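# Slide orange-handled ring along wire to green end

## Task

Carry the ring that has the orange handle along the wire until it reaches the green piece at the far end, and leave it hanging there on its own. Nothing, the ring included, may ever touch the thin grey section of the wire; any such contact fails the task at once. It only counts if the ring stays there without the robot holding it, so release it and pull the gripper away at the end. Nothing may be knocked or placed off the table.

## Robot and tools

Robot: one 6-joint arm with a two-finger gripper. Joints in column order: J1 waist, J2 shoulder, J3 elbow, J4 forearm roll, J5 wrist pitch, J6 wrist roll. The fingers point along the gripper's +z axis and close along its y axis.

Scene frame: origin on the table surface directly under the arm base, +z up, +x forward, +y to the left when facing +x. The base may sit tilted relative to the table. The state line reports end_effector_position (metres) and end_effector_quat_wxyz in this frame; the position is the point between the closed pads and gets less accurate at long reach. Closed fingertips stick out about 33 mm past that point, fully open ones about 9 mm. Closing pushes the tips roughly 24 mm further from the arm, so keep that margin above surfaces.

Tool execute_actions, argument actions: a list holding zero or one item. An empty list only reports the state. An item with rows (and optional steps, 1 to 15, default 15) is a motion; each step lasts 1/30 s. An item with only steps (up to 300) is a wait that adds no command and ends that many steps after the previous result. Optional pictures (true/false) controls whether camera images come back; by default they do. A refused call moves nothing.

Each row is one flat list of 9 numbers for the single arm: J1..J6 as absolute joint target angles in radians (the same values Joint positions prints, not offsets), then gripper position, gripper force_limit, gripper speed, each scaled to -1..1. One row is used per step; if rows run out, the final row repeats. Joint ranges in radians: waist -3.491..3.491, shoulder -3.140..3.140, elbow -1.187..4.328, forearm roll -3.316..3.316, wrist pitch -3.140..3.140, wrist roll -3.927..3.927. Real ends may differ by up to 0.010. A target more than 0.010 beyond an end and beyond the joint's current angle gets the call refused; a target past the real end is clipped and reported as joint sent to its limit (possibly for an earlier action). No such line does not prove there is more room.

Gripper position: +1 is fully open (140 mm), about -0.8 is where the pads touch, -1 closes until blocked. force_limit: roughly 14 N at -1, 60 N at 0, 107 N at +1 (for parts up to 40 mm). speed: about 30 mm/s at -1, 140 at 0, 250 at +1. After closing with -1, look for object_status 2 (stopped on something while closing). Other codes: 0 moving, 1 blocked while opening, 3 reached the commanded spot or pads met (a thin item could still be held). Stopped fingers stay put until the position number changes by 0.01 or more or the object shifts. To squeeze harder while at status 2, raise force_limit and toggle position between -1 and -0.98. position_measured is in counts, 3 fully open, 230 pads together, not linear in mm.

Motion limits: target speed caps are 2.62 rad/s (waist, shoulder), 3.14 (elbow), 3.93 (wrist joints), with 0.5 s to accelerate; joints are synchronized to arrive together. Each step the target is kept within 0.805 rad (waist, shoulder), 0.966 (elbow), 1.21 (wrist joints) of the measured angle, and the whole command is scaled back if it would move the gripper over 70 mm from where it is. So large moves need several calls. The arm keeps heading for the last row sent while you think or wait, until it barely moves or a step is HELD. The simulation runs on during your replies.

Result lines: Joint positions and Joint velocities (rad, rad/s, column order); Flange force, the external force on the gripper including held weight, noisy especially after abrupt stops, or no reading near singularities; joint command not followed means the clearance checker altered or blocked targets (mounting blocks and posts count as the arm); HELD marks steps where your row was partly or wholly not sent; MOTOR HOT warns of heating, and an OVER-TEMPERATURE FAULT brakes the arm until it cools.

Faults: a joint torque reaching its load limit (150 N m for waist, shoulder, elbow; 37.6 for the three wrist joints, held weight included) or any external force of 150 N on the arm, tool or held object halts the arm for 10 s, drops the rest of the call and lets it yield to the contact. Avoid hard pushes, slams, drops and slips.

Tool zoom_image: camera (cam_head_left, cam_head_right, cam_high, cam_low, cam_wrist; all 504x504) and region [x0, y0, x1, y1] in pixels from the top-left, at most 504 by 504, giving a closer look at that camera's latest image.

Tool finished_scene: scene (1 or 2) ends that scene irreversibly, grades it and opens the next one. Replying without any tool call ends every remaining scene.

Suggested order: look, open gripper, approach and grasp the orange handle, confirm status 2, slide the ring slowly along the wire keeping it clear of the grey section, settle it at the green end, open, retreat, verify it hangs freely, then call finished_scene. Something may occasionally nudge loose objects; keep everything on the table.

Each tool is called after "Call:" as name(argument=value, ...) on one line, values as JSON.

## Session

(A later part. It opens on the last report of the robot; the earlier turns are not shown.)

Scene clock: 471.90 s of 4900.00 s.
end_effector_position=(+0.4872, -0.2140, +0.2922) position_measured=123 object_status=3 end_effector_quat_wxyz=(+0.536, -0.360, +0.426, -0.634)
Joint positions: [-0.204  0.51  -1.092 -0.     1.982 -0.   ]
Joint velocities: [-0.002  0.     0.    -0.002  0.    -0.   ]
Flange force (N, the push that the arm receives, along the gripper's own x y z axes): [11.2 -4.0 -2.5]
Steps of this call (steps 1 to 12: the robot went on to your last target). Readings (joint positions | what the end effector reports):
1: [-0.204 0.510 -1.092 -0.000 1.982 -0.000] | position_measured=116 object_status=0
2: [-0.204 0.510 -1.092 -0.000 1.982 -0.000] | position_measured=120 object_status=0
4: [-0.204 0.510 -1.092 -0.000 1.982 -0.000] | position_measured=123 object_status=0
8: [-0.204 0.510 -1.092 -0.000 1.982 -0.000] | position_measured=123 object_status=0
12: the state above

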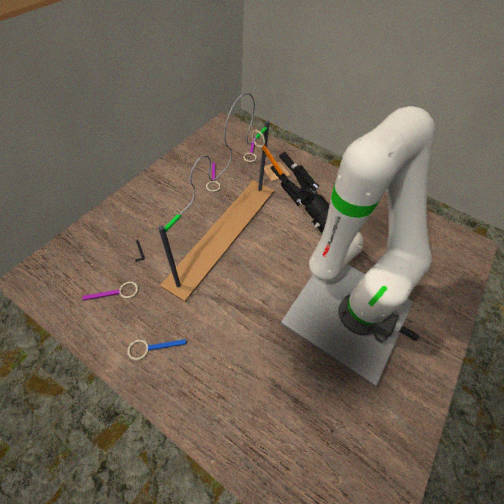

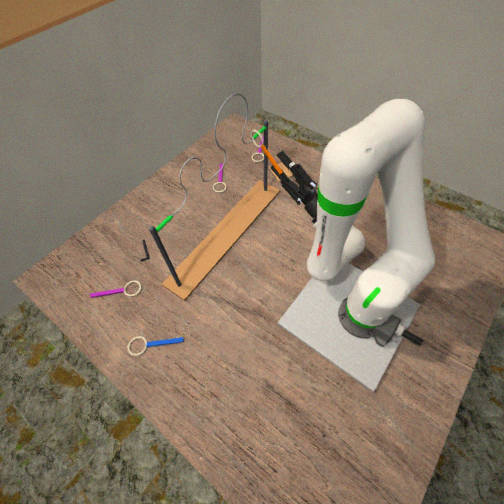

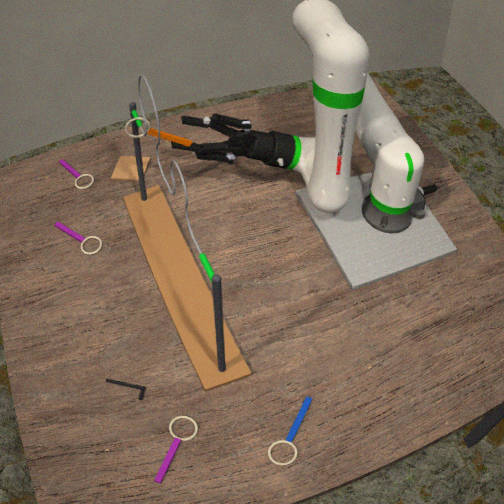

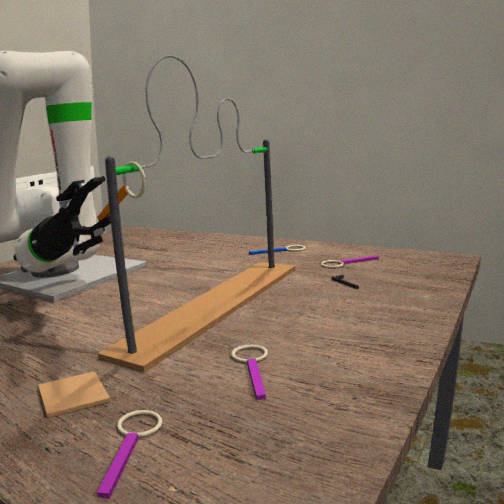

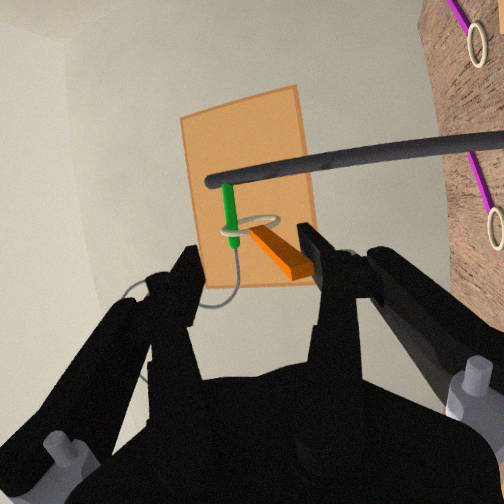

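Call:
execute_actions(actions=[{"rows": [[-0.2040,0.5097,-1.0915,0,1.9812,0,-0.42,-0.5,-0.7],[-0.2038,0.5089,-1.0907,0,1.9796,0,-0.42,-0.5,-0.7],[-0.2036,0.5075,-1.0895,0,1.9771,0,-0.42,-0.5,-0.7],[-0.2033,0.5059,-1.0880,0,1.9738,0,-0.42,-0.5,-0.7],[-0.2030,0.5039,-1.0861,0,1.9700,0,-0.42,-0.5,-0.7],[-0.2026,0.5017,-1.0841,0,1.9658,0,-0.42,-0.5,-0.7],[-0.2022,0.4994,-1.0819,0,1.9613,0,-0.42,-0.5,-0.7],[-0.2018,0.4970,-1.0798,0,1.9568,0,-0.42,-0.5,-0.7],[-0.2014,0.4947,-1.0776,0,1.9523,0,-0.42,-0.5,-0.7],[-0.2010,0.4925,-1.0756,0,1.9481,0,-0.42,-0.5,-0.7],[-0.2007,0.4905,-1.0737,0,1.9443,0,-0.42,-0.5,-0.7],[-0.2004,0.4889,-1.0722,0,1.9410,0,-0.42,-0.5,-0.7],[-0.2002,0.4875,-1.0710,0,1.9385,0,-0.42,-0.5,-0.7],[-0.2001,0.4867,-1.0702,0,1.9369,0,-0.42,-0.5,-0.7],[-0.2000,0.4864,-1.0699,0,1.9363,0,-0.42,-0.5,-0.7]], "steps": 15}], pictures=false)

Call:
execute_actions(actions=[{"steps": 12}])

Call:
zoom_image(camera="cam_wrist", region=[170, 170, 370, 320])

Call:
zoom_image(camera="cam_high", region=[100, 80, 260, 220])

Scene clock: 495.20 s of 4900.00 s.
end_effector_position=(+0.4985, -0.2138, +0.2966) position_measured=169 object_status=0 end_effector_quat_wxyz=(+0.537, -0.361, +0.425, -0.633)
Joint positions: [-0.2    0.487 -1.071 -0.     1.938 -0.   ]
Joint velocities: [ 0.005 -0.025  0.023  0.002 -0.046  0.   ]
Flange force (N, the push that the arm receives, along the gripper's own x y z axes): [5.8 -0.6 -1.4]
Steps of this call (steps 1 to 15: the robot went on to your last target; steps 16 to 90: nothing new was sent; then 19.80 s passed at rest; steps 91 to 105: all 15 steps of this action). Readings (joint positions | what the end effector reports):
91: [-0.204 0.510 -1.092 -0.000 1.982 -0.000] | position_measured=123 object_status=0
92: [-0.204 0.510 -1.092 -0.000 1.981 -0.000] | position_measured=125 object_status=0
94: [-0.204 0.508 -1.090 -0.000 1.978 -0.000] | position_measured=132 object_status=0
98: [-0.202 0.501 -1.083 -0.000 1.964 0.000] | position_measured=145 object_status=0
105: the state above

Scene clock: 495.60 s of 4900.00 s.
end_effector_position=(+0.4990, -0.2138, +0.2967) position_measured=182 object_status=3 end_effector_quat_wxyz=(+0.537, -0.361, +0.425, -0.633)
Joint positions: [-0.2    0.486 -1.07  -0.     1.936 -0.   ]
Joint velocities: [ 0.  0.  0. -0. -0. -0.]
Flange force (N, the push that the arm receives, along the gripper's own x y z axes): [9.4 -0.2 -3.5]
Steps of this call (steps 1 to 12: the robot went on to your last target). Readings (joint positions | what the end effector reports):
1: [-0.200 0.487 -1.070 -0.000 1.937 -0.000] | position_measured=173 object_status=0
2: [-0.200 0.487 -1.070 -0.000 1.937 -0.000] | position_measured=176 object_status=0
4: [-0.200 0.486 -1.070 -0.000 1.936 -0.000] | position_measured=181 object_status=0
8: [-0.200 0.486 -1.070 -0.000 1.936 -0.000] | position_measured=182 object_status=0
12: the state above

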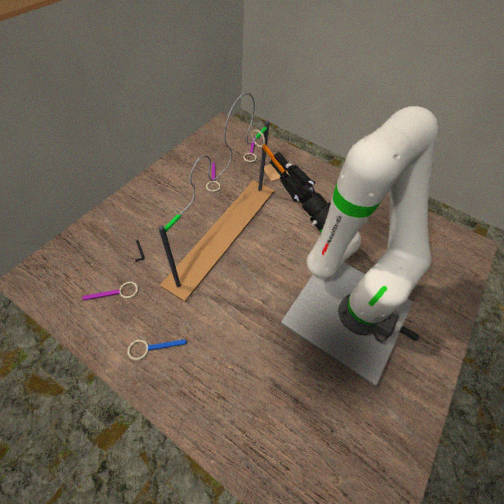

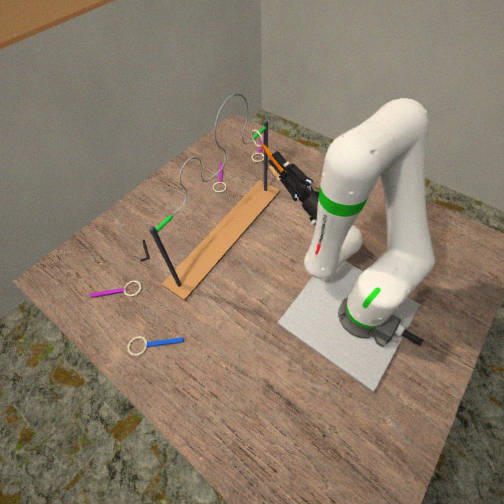

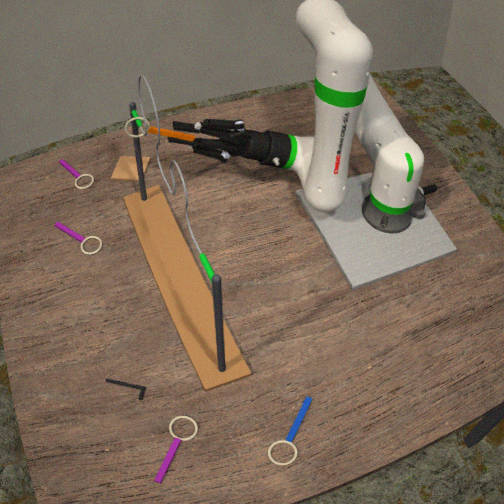

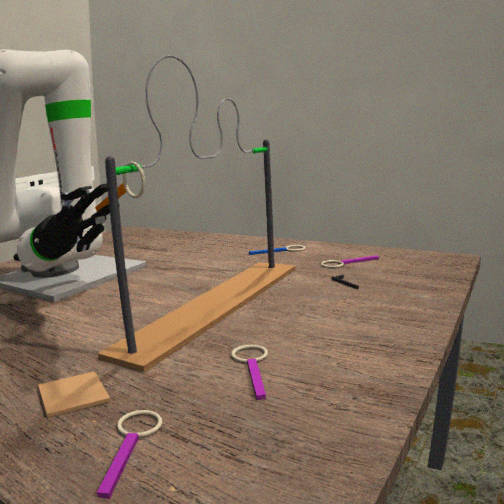

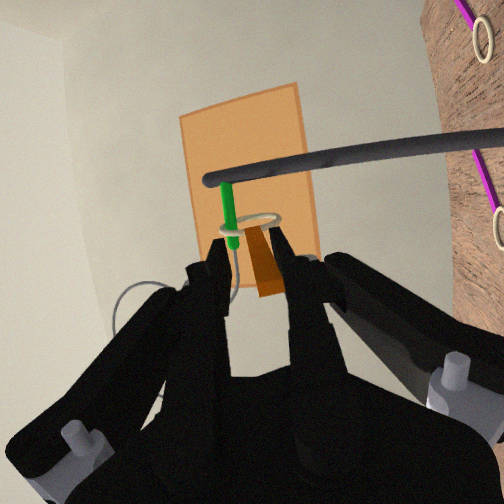

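Region (170, 170, 370, 320) of cam_wrist's 504x504 image, scaled by 2.520, with more detail than that image has; it fills the top 378 rows of this view, and the rest is white.

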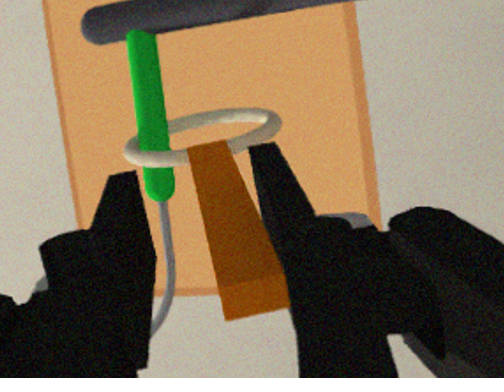

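Region (100, 80, 260, 220) of cam_high's 504x504 image, scaled by 3.150, with more detail than that image has; it fills the top 441 rows of this view, and the rest is white.

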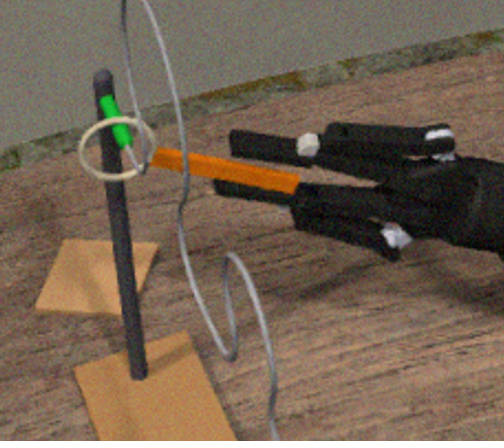

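Call:
execute_actions(actions=[{"rows": [[-0.2000,0.4864,-1.0699,0,1.9363,0,-1,0,-0.85]], "steps": 15}], pictures=false)

Call:
execute_actions(actions=[{"steps": 10}])

Call:
zoom_image(camera="cam_wrist", region=[170, 150, 330, 310])

Call:
zoom_image(camera="cam_high", region=[100, 80, 260, 220])

Call:
zoom_image(camera="cam_low", region=[60, 130, 200, 260])

Scene clock: 504.20 s of 4900.00 s.
end_effector_position=(+0.4990, -0.2138, +0.2967) position_measured=212 object_status=0 end_effector_quat_wxyz=(+0.537, -0.361, +0.425, -0.633)
Joint positions: [-0.2    0.486 -1.07  -0.     1.936 -0.   ]
Joint velocities: [-0.001  0.001 -0.    -0.     0.    -0.   ]
Flange force (N, the push that the arm receives, along the gripper's own x y z axes): [8.5 0.0 -4.5]
Steps of this call (steps 1 to 15: the robot went on to your last target; steps 16 to 90: nothing new was sent; then 5.10 s passed at rest; steps 91 to 105: all 15 steps of this action). Readings (joint positions | what the end effector reports):
91: [-0.200 0.486 -1.070 -0.000 1.936 -0.000] | position_measured=182 object_status=0
92: [-0.200 0.486 -1.070 -0.000 1.936 -0.000] | position_measured=184 object_status=0
94: [-0.200 0.486 -1.070 -0.000 1.936 -0.000] | position_measured=189 object_status=0
98: [-0.200 0.486 -1.070 -0.000 1.936 -0.000] | position_measured=199 object_status=0
105: the state above

Scene clock: 504.53 s of 4900.00 s.
end_effector_position=(+0.4990, -0.2138, +0.2967) position_measured=212 object_status=2 end_effector_quat_wxyz=(+0.537, -0.361, +0.425, -0.633)
Joint positions: [-0.2    0.486 -1.07  -0.     1.936  0.   ]
Joint velocities: [ 0.002  0.001 -0.     0.002 -0.     0.   ]
Flange force (N, the push that the arm receives, along the gripper's own x y z axes): [7.5 -2.1 -3.4]
Steps of this call (steps 1 to 10: the robot went on to your last target). Readings (joint positions | what the end effector reports):
1: [-0.200 0.486 -1.070 -0.000 1.936 -0.000] | position_measured=212 object_status=0
2: [-0.200 0.486 -1.070 -0.000 1.936 -0.000] | position_measured=212 object_status=0
4: [-0.200 0.486 -1.070 -0.000 1.936 -0.000] | position_measured=212 object_status=2
8: [-0.200 0.486 -1.070 -0.000 1.936 -0.000] | position_measured=212 object_status=2
10: the state above

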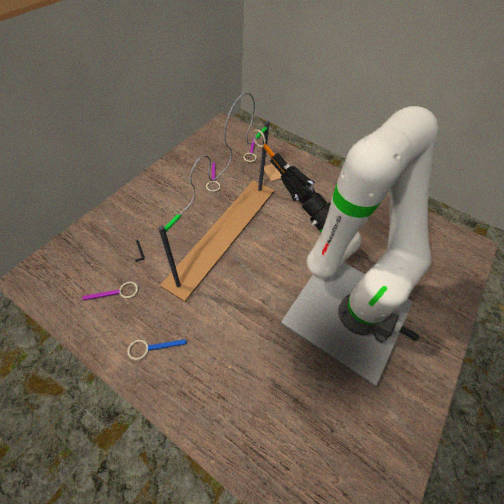

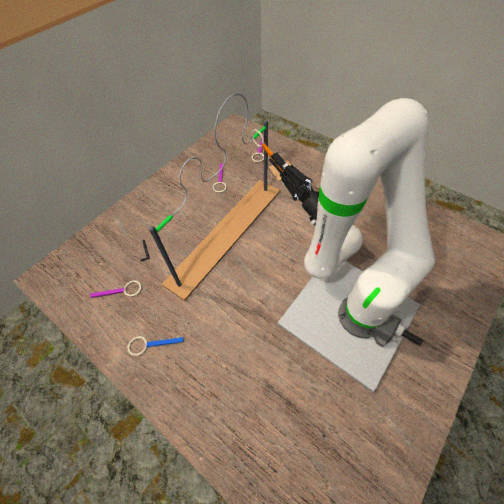

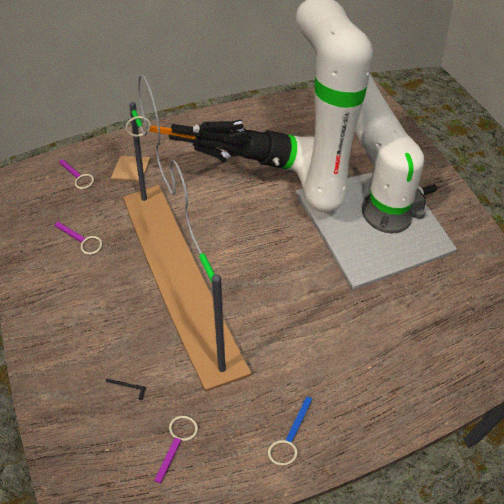

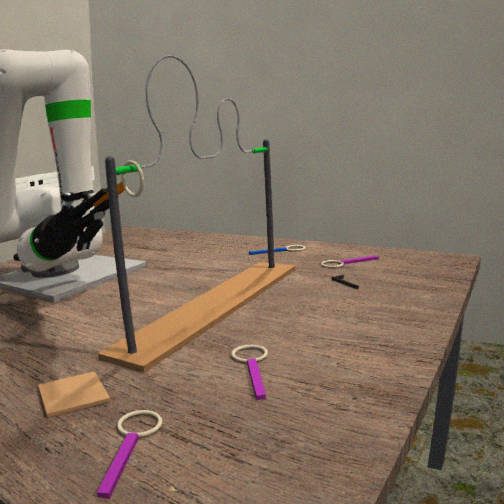

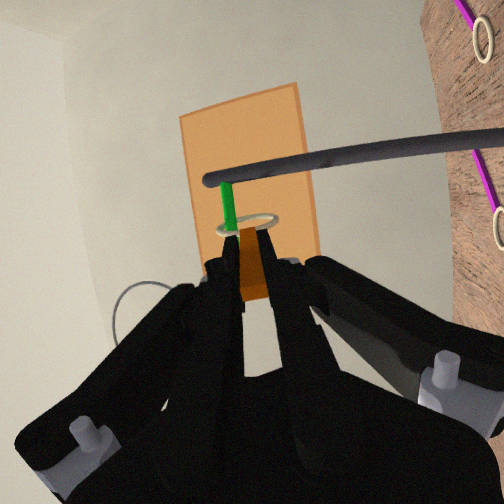

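Region (170, 150, 330, 310) of cam_wrist's 504x504 image, scaled by 3.150, with more detail than that image has.

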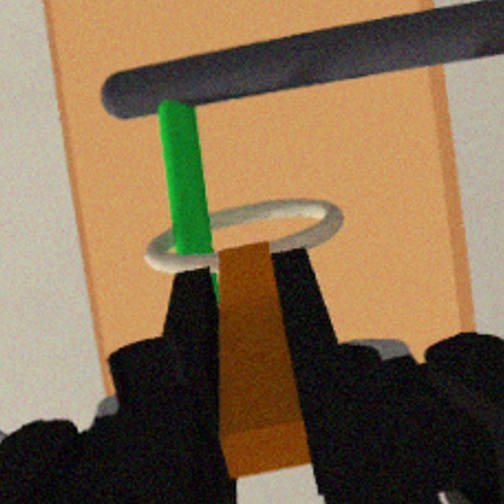

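Region (100, 80, 260, 220) of cam_high's 504x504 image, scaled by 3.150, with more detail than that image has; it fills the top 441 rows of this view, and the rest is white.

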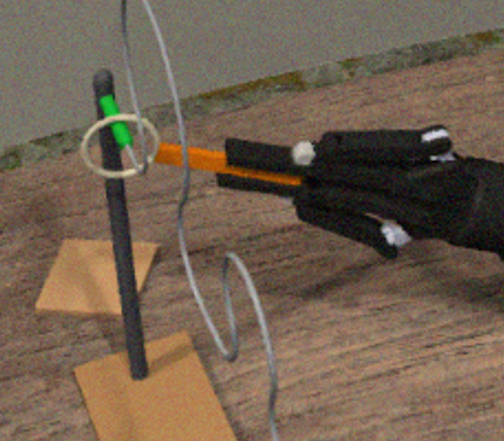

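Region (60, 130, 200, 260) of cam_low's 504x504 image, scaled by 3.600, with more detail than that image has; it fills the top 468 rows of this view, and the rest is white.

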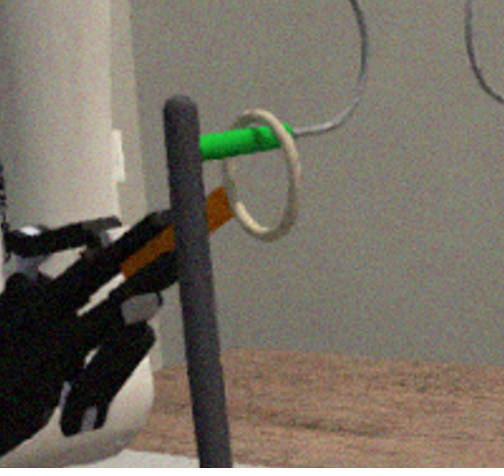

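Call:
execute_actions(actions=[{"rows": [[-0.2,0.4851,-1.0702,0,1.9349,0,-1,0,-0.85],[-0.2,0.4811,-1.0710,0,1.9305,0,-1,0,-0.85],[-0.2,0.4744,-1.0723,0,1.9233,0,-1,0,-0.85],[-0.2,0.4650,-1.0741,0,1.9132,0,-1,0,-0.85],[-0.2,0.4530,-1.0765,0,1.9002,0,-1,0,-0.85],[-0.2,0.4383,-1.0794,0,1.8843,0,-1,0,-0.85],[-0.2,0.4209,-1.0828,0,1.8656,0,-1,0,-0.85],[-0.2,0.4009,-1.0868,0,1.8439,0,-1,0,-0.85],[-0.2,0.3781,-1.0912,0,1.8194,0,-1,0,-0.85],[-0.2,0.3527,-1.0962,0,1.7919,0,-1,0,-0.85],[-0.2,0.3247,-1.1018,0,1.7616,0,-1,0,-0.85],[-0.2,0.2939,-1.1078,0,1.7284,0,-1,0,-0.85],[-0.2,0.2619,-1.1142,0,1.6938,0,-1,0,-0.85],[-0.2,0.2298,-1.1205,0,1.6591,0,-1,0,-0.85],[-0.2,0.1977,-1.1268,0,1.6245,0,-1,0,-0.85]], "steps": 15}], pictures=false)

Call:
execute_actions(actions=[{"rows": [[-0.2,0.1733,-1.1293,0,1.5936,0,-1,0,-0.85],[-0.2,0.1488,-1.1317,0,1.5628,0,-1,0,-0.85],[-0.2,0.1244,-1.1342,0,1.5319,0,-1,0,-0.85],[-0.2,0.1000,-1.1367,0,1.5011,0,-1,0,-0.85],[-0.2,0.0755,-1.1391,0,1.4702,0,-1,0,-0.85],[-0.2,0.0511,-1.1416,0,1.4394,0,-1,0,-0.85],[-0.2,0.0267,-1.1441,0,1.4085,0,-1,0,-0.85],[-0.2,0.0022,-1.1465,0,1.3777,0,-1,0,-0.85],[-0.2,-0.0222,-1.1490,0,1.3468,0,-1,0,-0.85],[-0.2,-0.0455,-1.1485,0,1.3141,0,-1,0,-0.85],[-0.2,-0.0688,-1.1480,0,1.2814,0,-1,0,-0.85],[-0.2,-0.0875,-1.1476,0,1.2552,0,-1,0,-0.85],[-0.2,-0.1014,-1.1473,0,1.2356,0,-1,0,-0.85],[-0.2,-0.1107,-1.1471,0,1.2225,0,-1,0,-0.85],[-0.2,-0.1154,-1.1470,0,1.2160,0,-1,0,-0.85]], "steps": 15}], pictures=false)

Call:
execute_actions(actions=[{"steps": 10}])

Call:
zoom_image(camera="cam_wrist", region=[170, 150, 330, 310])

Call:
zoom_image(camera="cam_high", region=[100, 80, 220, 180])

Scene clock: 608.47 s of 4900.00 s.
end_effector_position=(+0.4988, -0.2138, +0.3143) position_measured=212 object_status=2 end_effector_quat_wxyz=(+0.528, -0.374, +0.441, -0.622)
Joint positions: [-0.2    0.302 -1.106  0.     1.737 -0.   ]
Joint velocities: [ 0.002 -0.772 -0.153  0.    -0.827 -0.   ]
Flange force (N, the push that the arm receives, along the gripper's own x y z axes): [6.9 0.4 -2.8]
Steps of this call (steps 1 to 15: the robot went on to your last target; steps 16 to 90: nothing new was sent; then 100.43 s passed at rest; steps 91 to 105: all 15 steps of this action). Readings (joint positions | what the end effector reports):
91: [-0.200 0.486 -1.070 0.000 1.936 -0.000] | position_measured=212 object_status=2
92: [-0.200 0.485 -1.070 0.000 1.935 -0.000] | position_measured=212 object_status=2
94: [-0.200 0.478 -1.071 0.000 1.928 -0.000] | position_measured=212 object_status=2
98: [-0.200 0.442 -1.079 0.000 1.888 -0.000] | position_measured=212 object_status=2
105: the state above

Scene clock: 608.97 s of 4900.00 s.
end_effector_position=(+0.4940, -0.2130, +0.3337) position_measured=212 object_status=2 end_effector_quat_wxyz=(+0.503, -0.408, +0.480, -0.592)
Joint positions: [-0.2   -0.074 -1.148  0.     1.273 -0.   ]
Joint velocities: [-0.001 -0.556 -0.     0.    -0.755  0.   ]
Flange force (N, the push that the arm receives, along the gripper's own x y z axes): no reading
Steps of this call (steps 1 to 15: all 15 steps of this action). Readings (joint positions | what the end effector reports):
1: [-0.200 0.275 -1.112 0.000 1.708 -0.000] | position_measured=212 object_status=2
2: [-0.200 0.248 -1.117 0.000 1.678 -0.000] | position_measured=212 object_status=2
4: [-0.200 0.194 -1.125 0.000 1.616 -0.000] | position_measured=212 object_status=2
8: [-0.200 0.091 -1.137 0.000 1.489 0.000] | position_measured=212 object_status=2
15: the state above

Scene clock: 609.30 s of 4900.00 s.
end_effector_position=(+0.4938, -0.2130, +0.3356) position_measured=212 object_status=2 end_effector_quat_wxyz=(+0.500, -0.412, +0.485, -0.588)
Joint positions: [-0.2   -0.115 -1.147  0.     1.216 -0.   ]
Joint velocities: [-0.001 -0.001 -0.    -0.001 -0.     0.   ]
Flange force (N, the push that the arm receives, along the gripper's own x y z axes): no reading
Steps of this call (steps 1 to 10: the robot went on to your last target). Readings (joint positions | what the end effector reports):
1: [-0.200 -0.091 -1.148 0.000 1.249 -0.000] | position_measured=212 object_status=2
2: [-0.200 -0.104 -1.147 0.000 1.232 -0.000] | position_measured=212 object_status=2
4: [-0.200 -0.115 -1.147 0.000 1.217 -0.000] | position_measured=212 object_status=2
8: [-0.200 -0.115 -1.147 0.000 1.216 -0.000] | position_measured=212 object_status=2
10: the state above

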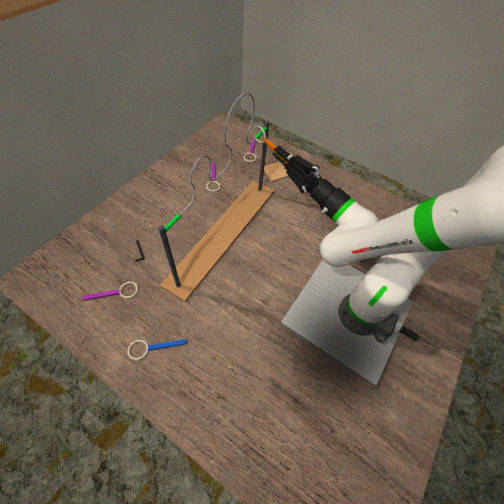

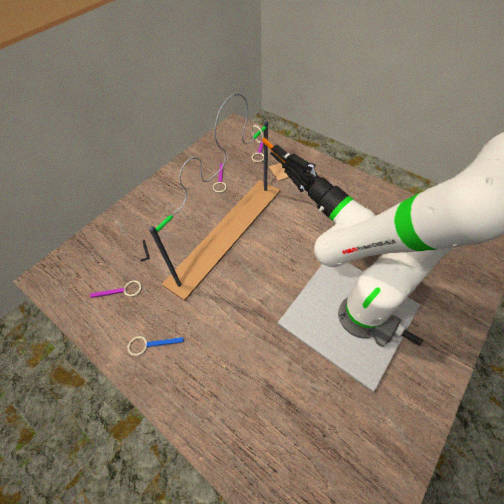

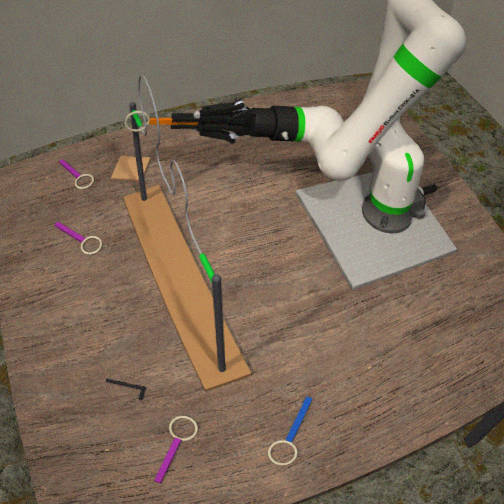

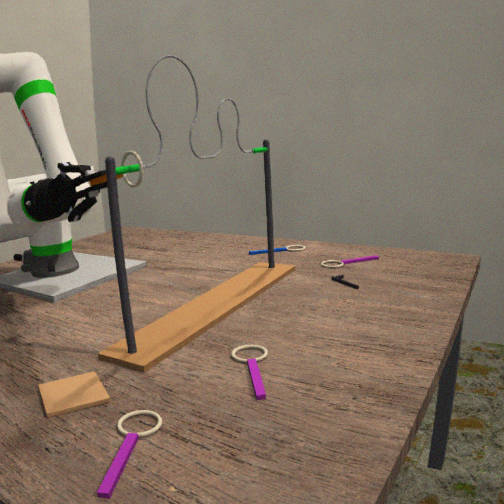

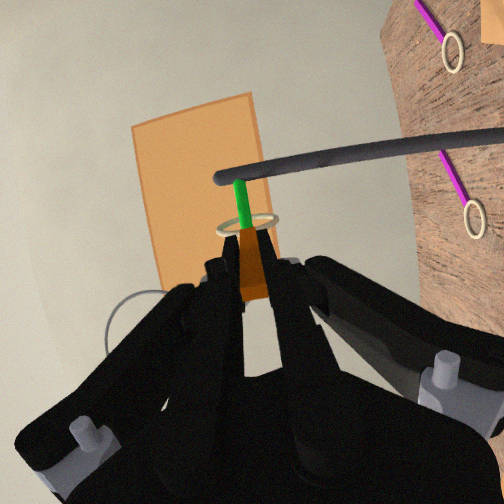

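Region (170, 150, 330, 310) of cam_wrist's 504x504 image, scaled by 3.150, with more detail than that image has.

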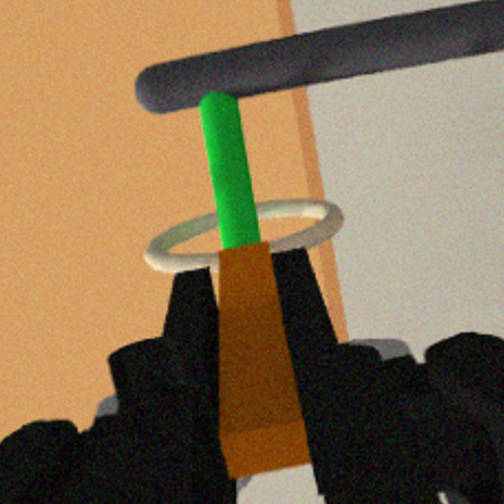

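Region (100, 80, 220, 180) of cam_high's 504x504 image, scaled by 4.200, with more detail than that image has.

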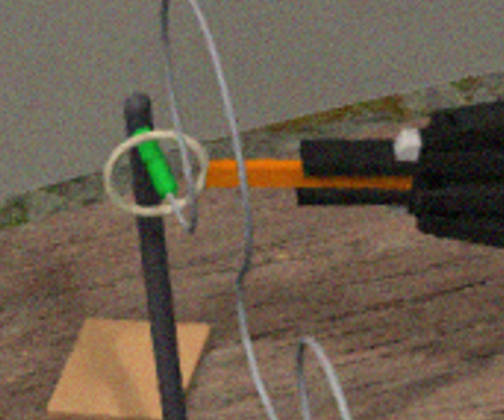

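Call:
execute_actions(actions=[{"rows": [[-0.2,-0.1170,-1.1469,0,1.2136,0,-1,0,-0.85],[-0.2,-0.1220,-1.1468,0,1.2067,0,-1,0,-0.85],[-0.2,-0.1303,-1.1466,0,1.1950,0,-1,0,-0.85],[-0.2,-0.1419,-1.1464,0,1.1787,0,-1,0,-0.85],[-0.2,-0.1568,-1.1460,0,1.1578,0,-1,0,-0.85],[-0.2,-0.1751,-1.1456,0,1.1322,0,-1,0,-0.85],[-0.2,-0.1966,-1.1452,0,1.1019,0,-1,0,-0.85],[-0.2,-0.2215,-1.1446,0,1.0669,0,-1,0,-0.85],[-0.2,-0.2451,-1.1420,0,1.0307,0,-1,0,-0.85],[-0.2,-0.2668,-1.1382,0,0.9950,0,-1,0,-0.85],[-0.2,-0.2884,-1.1343,0,0.9594,0,-1,0,-0.85],[-0.2,-0.3101,-1.1305,0,0.9238,0,-1,0,-0.85],[-0.2,-0.3318,-1.1266,0,0.8881,0,-1,0,-0.85],[-0.2,-0.3534,-1.1227,0,0.8525,0,-1,0,-0.85],[-0.2,-0.3751,-1.1189,0,0.8169,0,-1,0,-0.85]], "steps": 15}], pictures=false)

Call:
execute_actions(actions=[{"rows": [[-0.2,-0.3968,-1.1150,0,0.7812,0,-1,0,-0.85],[-0.2,-0.4138,-1.1093,0,0.7483,0,-1,0,-0.85],[-0.2,-0.4290,-1.1027,0,0.7164,0,-1,0,-0.85],[-0.2,-0.4441,-1.0961,0,0.6846,0,-1,0,-0.85],[-0.2,-0.4593,-1.0895,0,0.6527,0,-1,0,-0.85],[-0.2,-0.4745,-1.0830,0,0.6209,0,-1,0,-0.85],[-0.2,-0.4896,-1.0764,0,0.5890,0,-1,0,-0.85],[-0.2,-0.5048,-1.0698,0,0.5572,0,-1,0,-0.85],[-0.2,-0.5200,-1.0633,0,0.5253,0,-1,0,-0.85],[-0.2,-0.5301,-1.0551,0,0.4968,0,-1,0,-0.85],[-0.2,-0.5391,-1.0465,0,0.4690,0,-1,0,-0.85],[-0.2,-0.5481,-1.0379,0,0.4413,0,-1,0,-0.85],[-0.2,-0.5571,-1.0293,0,0.4136,0,-1,0,-0.85],[-0.2,-0.5661,-1.0207,0,0.3859,0,-1,0,-0.85],[-0.2,-0.5751,-1.0121,0,0.3581,0,-1,0,-0.85]], "steps": 15}], pictures=false)

Call:
execute_actions(actions=[{"rows": [[-0.2,-0.5841,-1.0035,0,0.3304,0,-1,0,-0.85],[-0.2,-0.5931,-0.9949,0,0.3027,0,-1,0,-0.85],[-0.2,-0.5981,-0.9826,0,0.2730,0,-1,0,-0.85],[-0.2,-0.6026,-0.9699,0,0.2432,0,-1,0,-0.85],[-0.2,-0.6071,-0.9572,0,0.2133,0,-1,0,-0.85],[-0.2,-0.6114,-0.9452,0,0.1850,0,-1,0,-0.85],[-0.2,-0.6152,-0.9344,0,0.1596,0,-1,0,-0.85],[-0.2,-0.6186,-0.9249,0,0.1372,0,-1,0,-0.85],[-0.2,-0.6216,-0.9166,0,0.1178,0,-1,0,-0.85],[-0.2,-0.6241,-0.9097,0,0.1014,0,-1,0,-0.85],[-0.2,-0.6261,-0.9040,0,0.0880,0,-1,0,-0.85],[-0.2,-0.6277,-0.8995,0,0.0775,0,-1,0,-0.85],[-0.2,-0.6288,-0.8963,0,0.0701,0,-1,0,-0.85],[-0.2,-0.6295,-0.8944,0,0.0656,0,-1,0,-0.85],[-0.2,-0.6297,-0.8938,0,0.0641,0,-1,0,-0.85]], "steps": 15}], pictures=false)

Call:
execute_actions(actions=[{"steps": 8}])

Call:
zoom_image(camera="cam_wrist", region=[170, 150, 330, 310])

Call:
zoom_image(camera="cam_high", region=[100, 80, 220, 180])

Call:
zoom_image(camera="cam_low", region=[95, 45, 285, 205])

Scene clock: 649.43 s of 4900.00 s.
end_effector_position=(+0.4924, -0.2128, +0.3439) position_measured=212 object_status=2 end_effector_quat_wxyz=(+0.483, -0.431, +0.508, -0.568)
Joint positions: [-0.2   -0.305 -1.132  0.     0.932 -0.   ]
Joint velocities: [ 0.    -0.612  0.115 -0.    -0.989 -0.   ]
Flange force (N, the push that the arm receives, along the gripper's own x y z axes): no reading
Steps of this call (steps 1 to 30: the robot went on to your last target; steps 31 to 90: nothing new was sent; then 36.63 s passed at rest; steps 91 to 105: all 15 steps of this action). Readings (joint positions | what the end effector reports):
91: [-0.200 -0.116 -1.147 0.000 1.216 0.000] | position_measured=212 object_status=2
92: [-0.200 -0.117 -1.147 0.000 1.214 -0.000] | position_measured=212 object_status=2
94: [-0.200 -0.125 -1.147 0.000 1.202 -0.000] | position_measured=212 object_status=2
98: [-0.200 -0.168 -1.146 0.000 1.141 -0.000] | position_measured=212 object_status=2
105: the state above

Scene clock: 649.93 s of 4900.00 s.
end_effector_position=(+0.4917, -0.2127, +0.3622) position_measured=212 object_status=2 end_effector_quat_wxyz=(+0.449, -0.467, +0.550, -0.528)
Joint positions: [-0.2   -0.546 -1.039  0.     0.446 -0.   ]
Joint velocities: [-0.    -0.295  0.255  0.002 -0.851 -0.   ]
Flange force (N, the push that the arm receives, along the gripper's own x y z axes): no reading
Steps of this call (steps 1 to 15: all 15 steps of this action). Readings (joint positions | what the end effector reports):
1: [-0.200 -0.325 -1.128 0.000 0.898 0.000] | position_measured=212 object_status=2
2: [-0.200 -0.346 -1.124 0.000 0.864 -0.000] | position_measured=212 object_status=2
4: [-0.200 -0.386 -1.115 0.000 0.796 -0.000] | position_measured=212 object_status=2
8: [-0.200 -0.454 -1.091 0.000 0.663 -0.000] | position_measured=212 object_status=2
15: the state above

Scene clock: 650.43 s of 4900.00 s.
end_effector_position=(+0.4926, -0.2128, +0.3798) position_measured=212 object_status=2 end_effector_quat_wxyz=(+0.413, -0.499, +0.587, -0.486)
Joint positions: [-0.2   -0.628 -0.898  0.     0.074  0.   ]
Joint velocities: [-0.002 -0.04   0.11  -0.    -0.256  0.   ]
Flange force (N, the push that the arm receives, along the gripper's own x y z axes): no reading
Steps of this call (steps 1 to 15: all 15 steps of this action). Readings (joint positions | what the end effector reports):
1: [-0.200 -0.556 -1.030 0.000 0.417 -0.000] | position_measured=212 object_status=2
2: [-0.200 -0.565 -1.021 0.000 0.388 -0.000] | position_measured=212 object_status=2
4: [-0.200 -0.583 -1.003 0.000 0.331 -0.000] | position_measured=212 object_status=2
8: [-0.200 -0.606 -0.958 0.000 0.216 -0.000] | position_measured=212 object_status=2
15: the state above

Scene clock: 650.70 s of 4900.00 s.
end_effector_position=(+0.4925, -0.2128, +0.3802) position_measured=212 object_status=2 end_effector_quat_wxyz=(+0.412, -0.499, +0.588, -0.485)
Joint positions: [-0.2   -0.63  -0.894  0.     0.064 -0.   ]
Joint velocities: [-0.002 -0.     0.001 -0.    -0.     0.   ]
Flange force (N, the push that the arm receives, along the gripper's own x y z axes): no reading
Steps of this call (steps 1 to 8: the robot went on to your last target). Readings (joint positions | what the end effector reports):
1: [-0.200 -0.629 -0.895 0.000 0.067 -0.000] | position_measured=212 object_status=2
2: [-0.200 -0.630 -0.894 0.000 0.065 -0.000] | position_measured=212 object_status=2
4: [-0.200 -0.630 -0.894 0.000 0.064 -0.000] | position_measured=212 object_status=2
8: the state above

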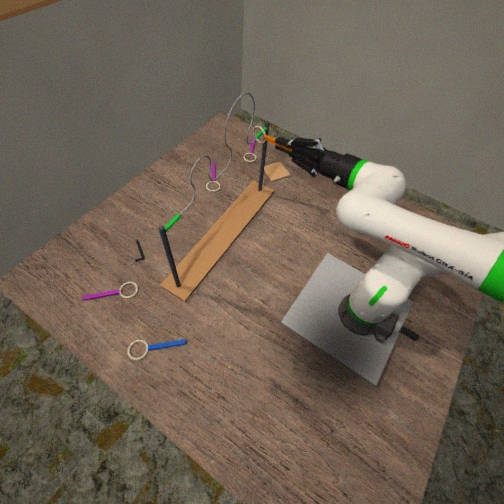

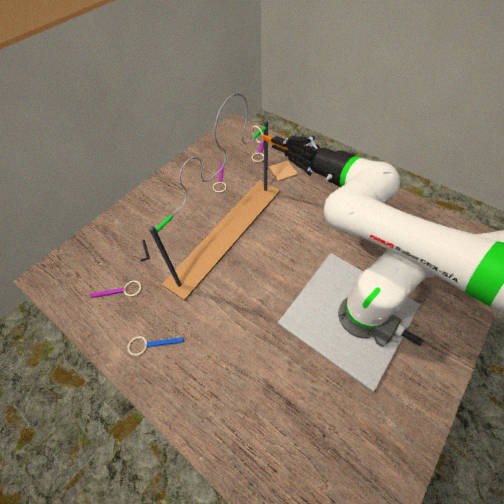

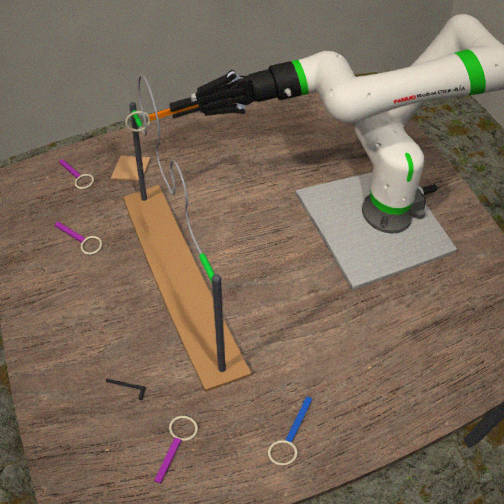

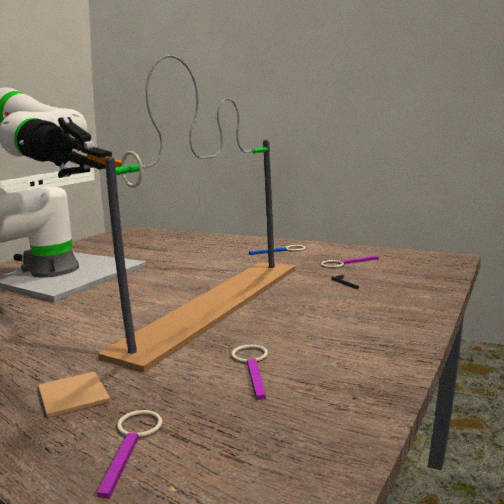

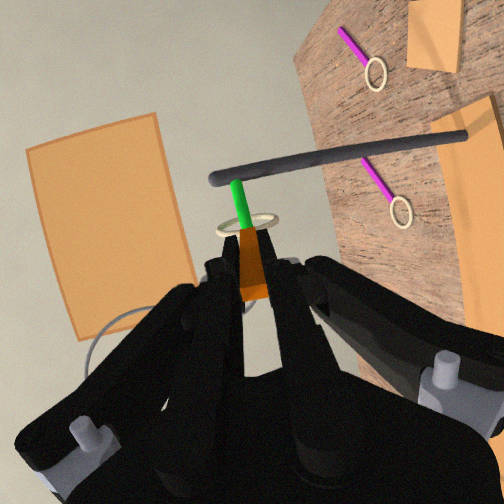

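Region (170, 150, 330, 310) of cam_wrist's 504x504 image, scaled by 3.150, with more detail than that image has.

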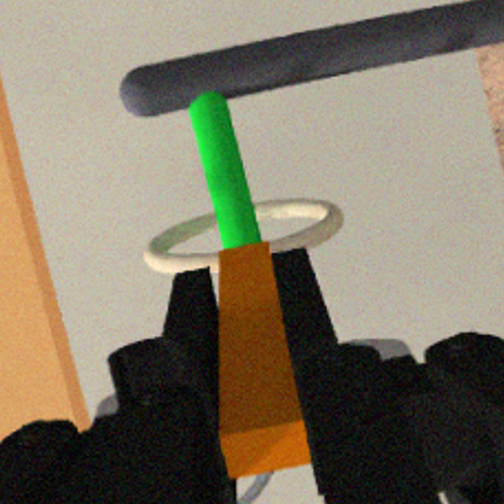

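Region (100, 80, 220, 180) of cam_high's 504x504 image, scaled by 4.200, with more detail than that image has.

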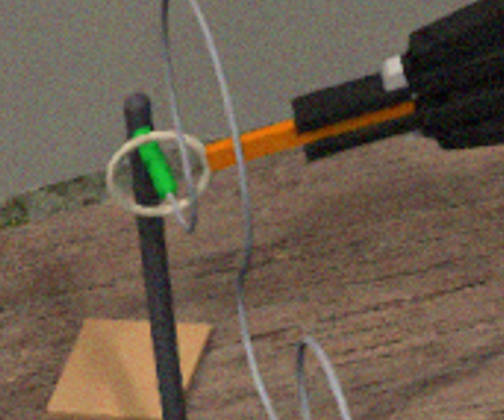

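Region (95, 45, 285, 205) of cam_low's 504x504 image, scaled by 2.653, with more detail than that image has; it fills the top 424 rows of this view, and the rest is white.

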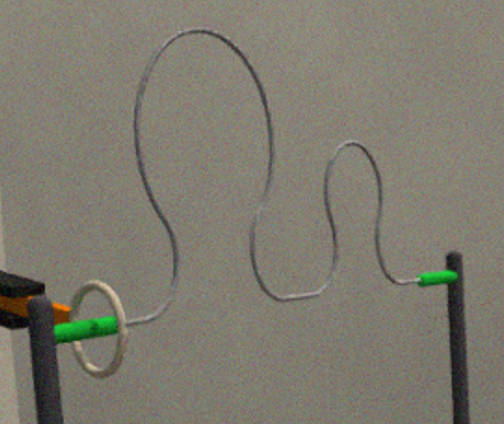

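Call:
zoom_image(camera="cam_low", region=[100, 110, 200, 200])

Call:
zoom_image(camera="cam_low", region=[135, 48, 215, 138])

Call:
zoom_image(camera="cam_low", region=[180, 90, 280, 170])

Call:
zoom_image(camera="cam_low", region=[90, 250, 300, 380])

Region (100, 110, 200, 200) of cam_low's 504x504 image, scaled by 5.040, with more detail than that image has; it fills the top 454 rows of this view, and the rest is white.

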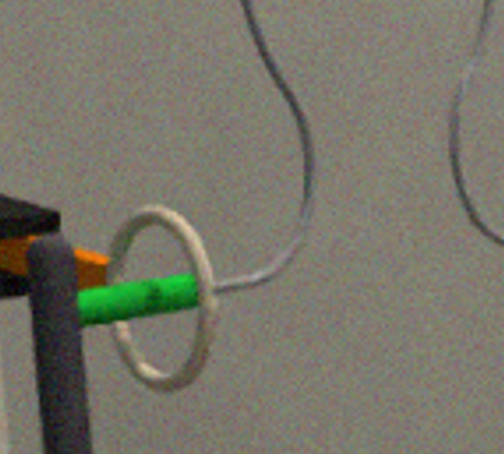

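Region (135, 48, 215, 138) of cam_low's 504x504 image, scaled by 5.600, with more detail than that image has.

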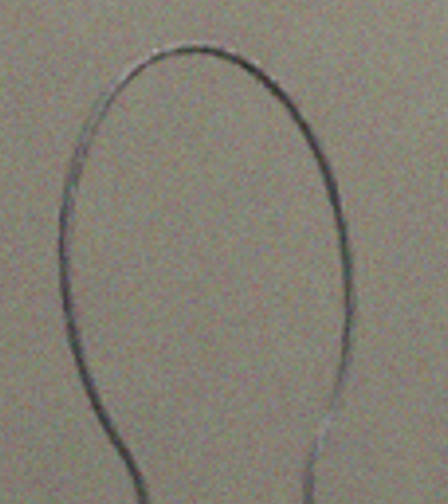

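Region (180, 90, 280, 170) of cam_low's 504x504 image, scaled by 5.040, with more detail than that image has; it fills the top 403 rows of this view, and the rest is white.

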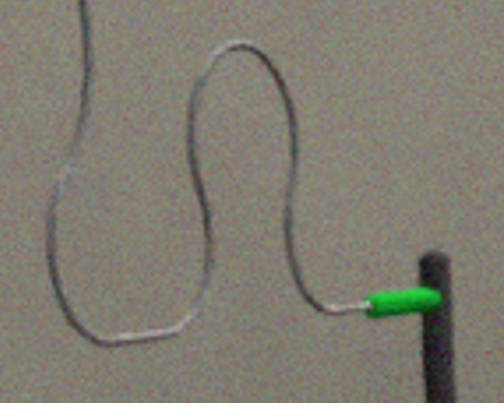

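Region (90, 250, 300, 380) of cam_low's 504x504 image, scaled by 2.400, with more detail than that image has; it fills the top 312 rows of this view, and the rest is white.

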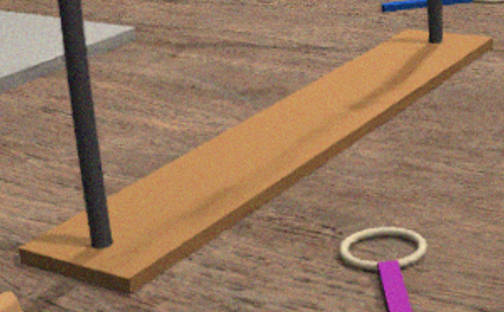

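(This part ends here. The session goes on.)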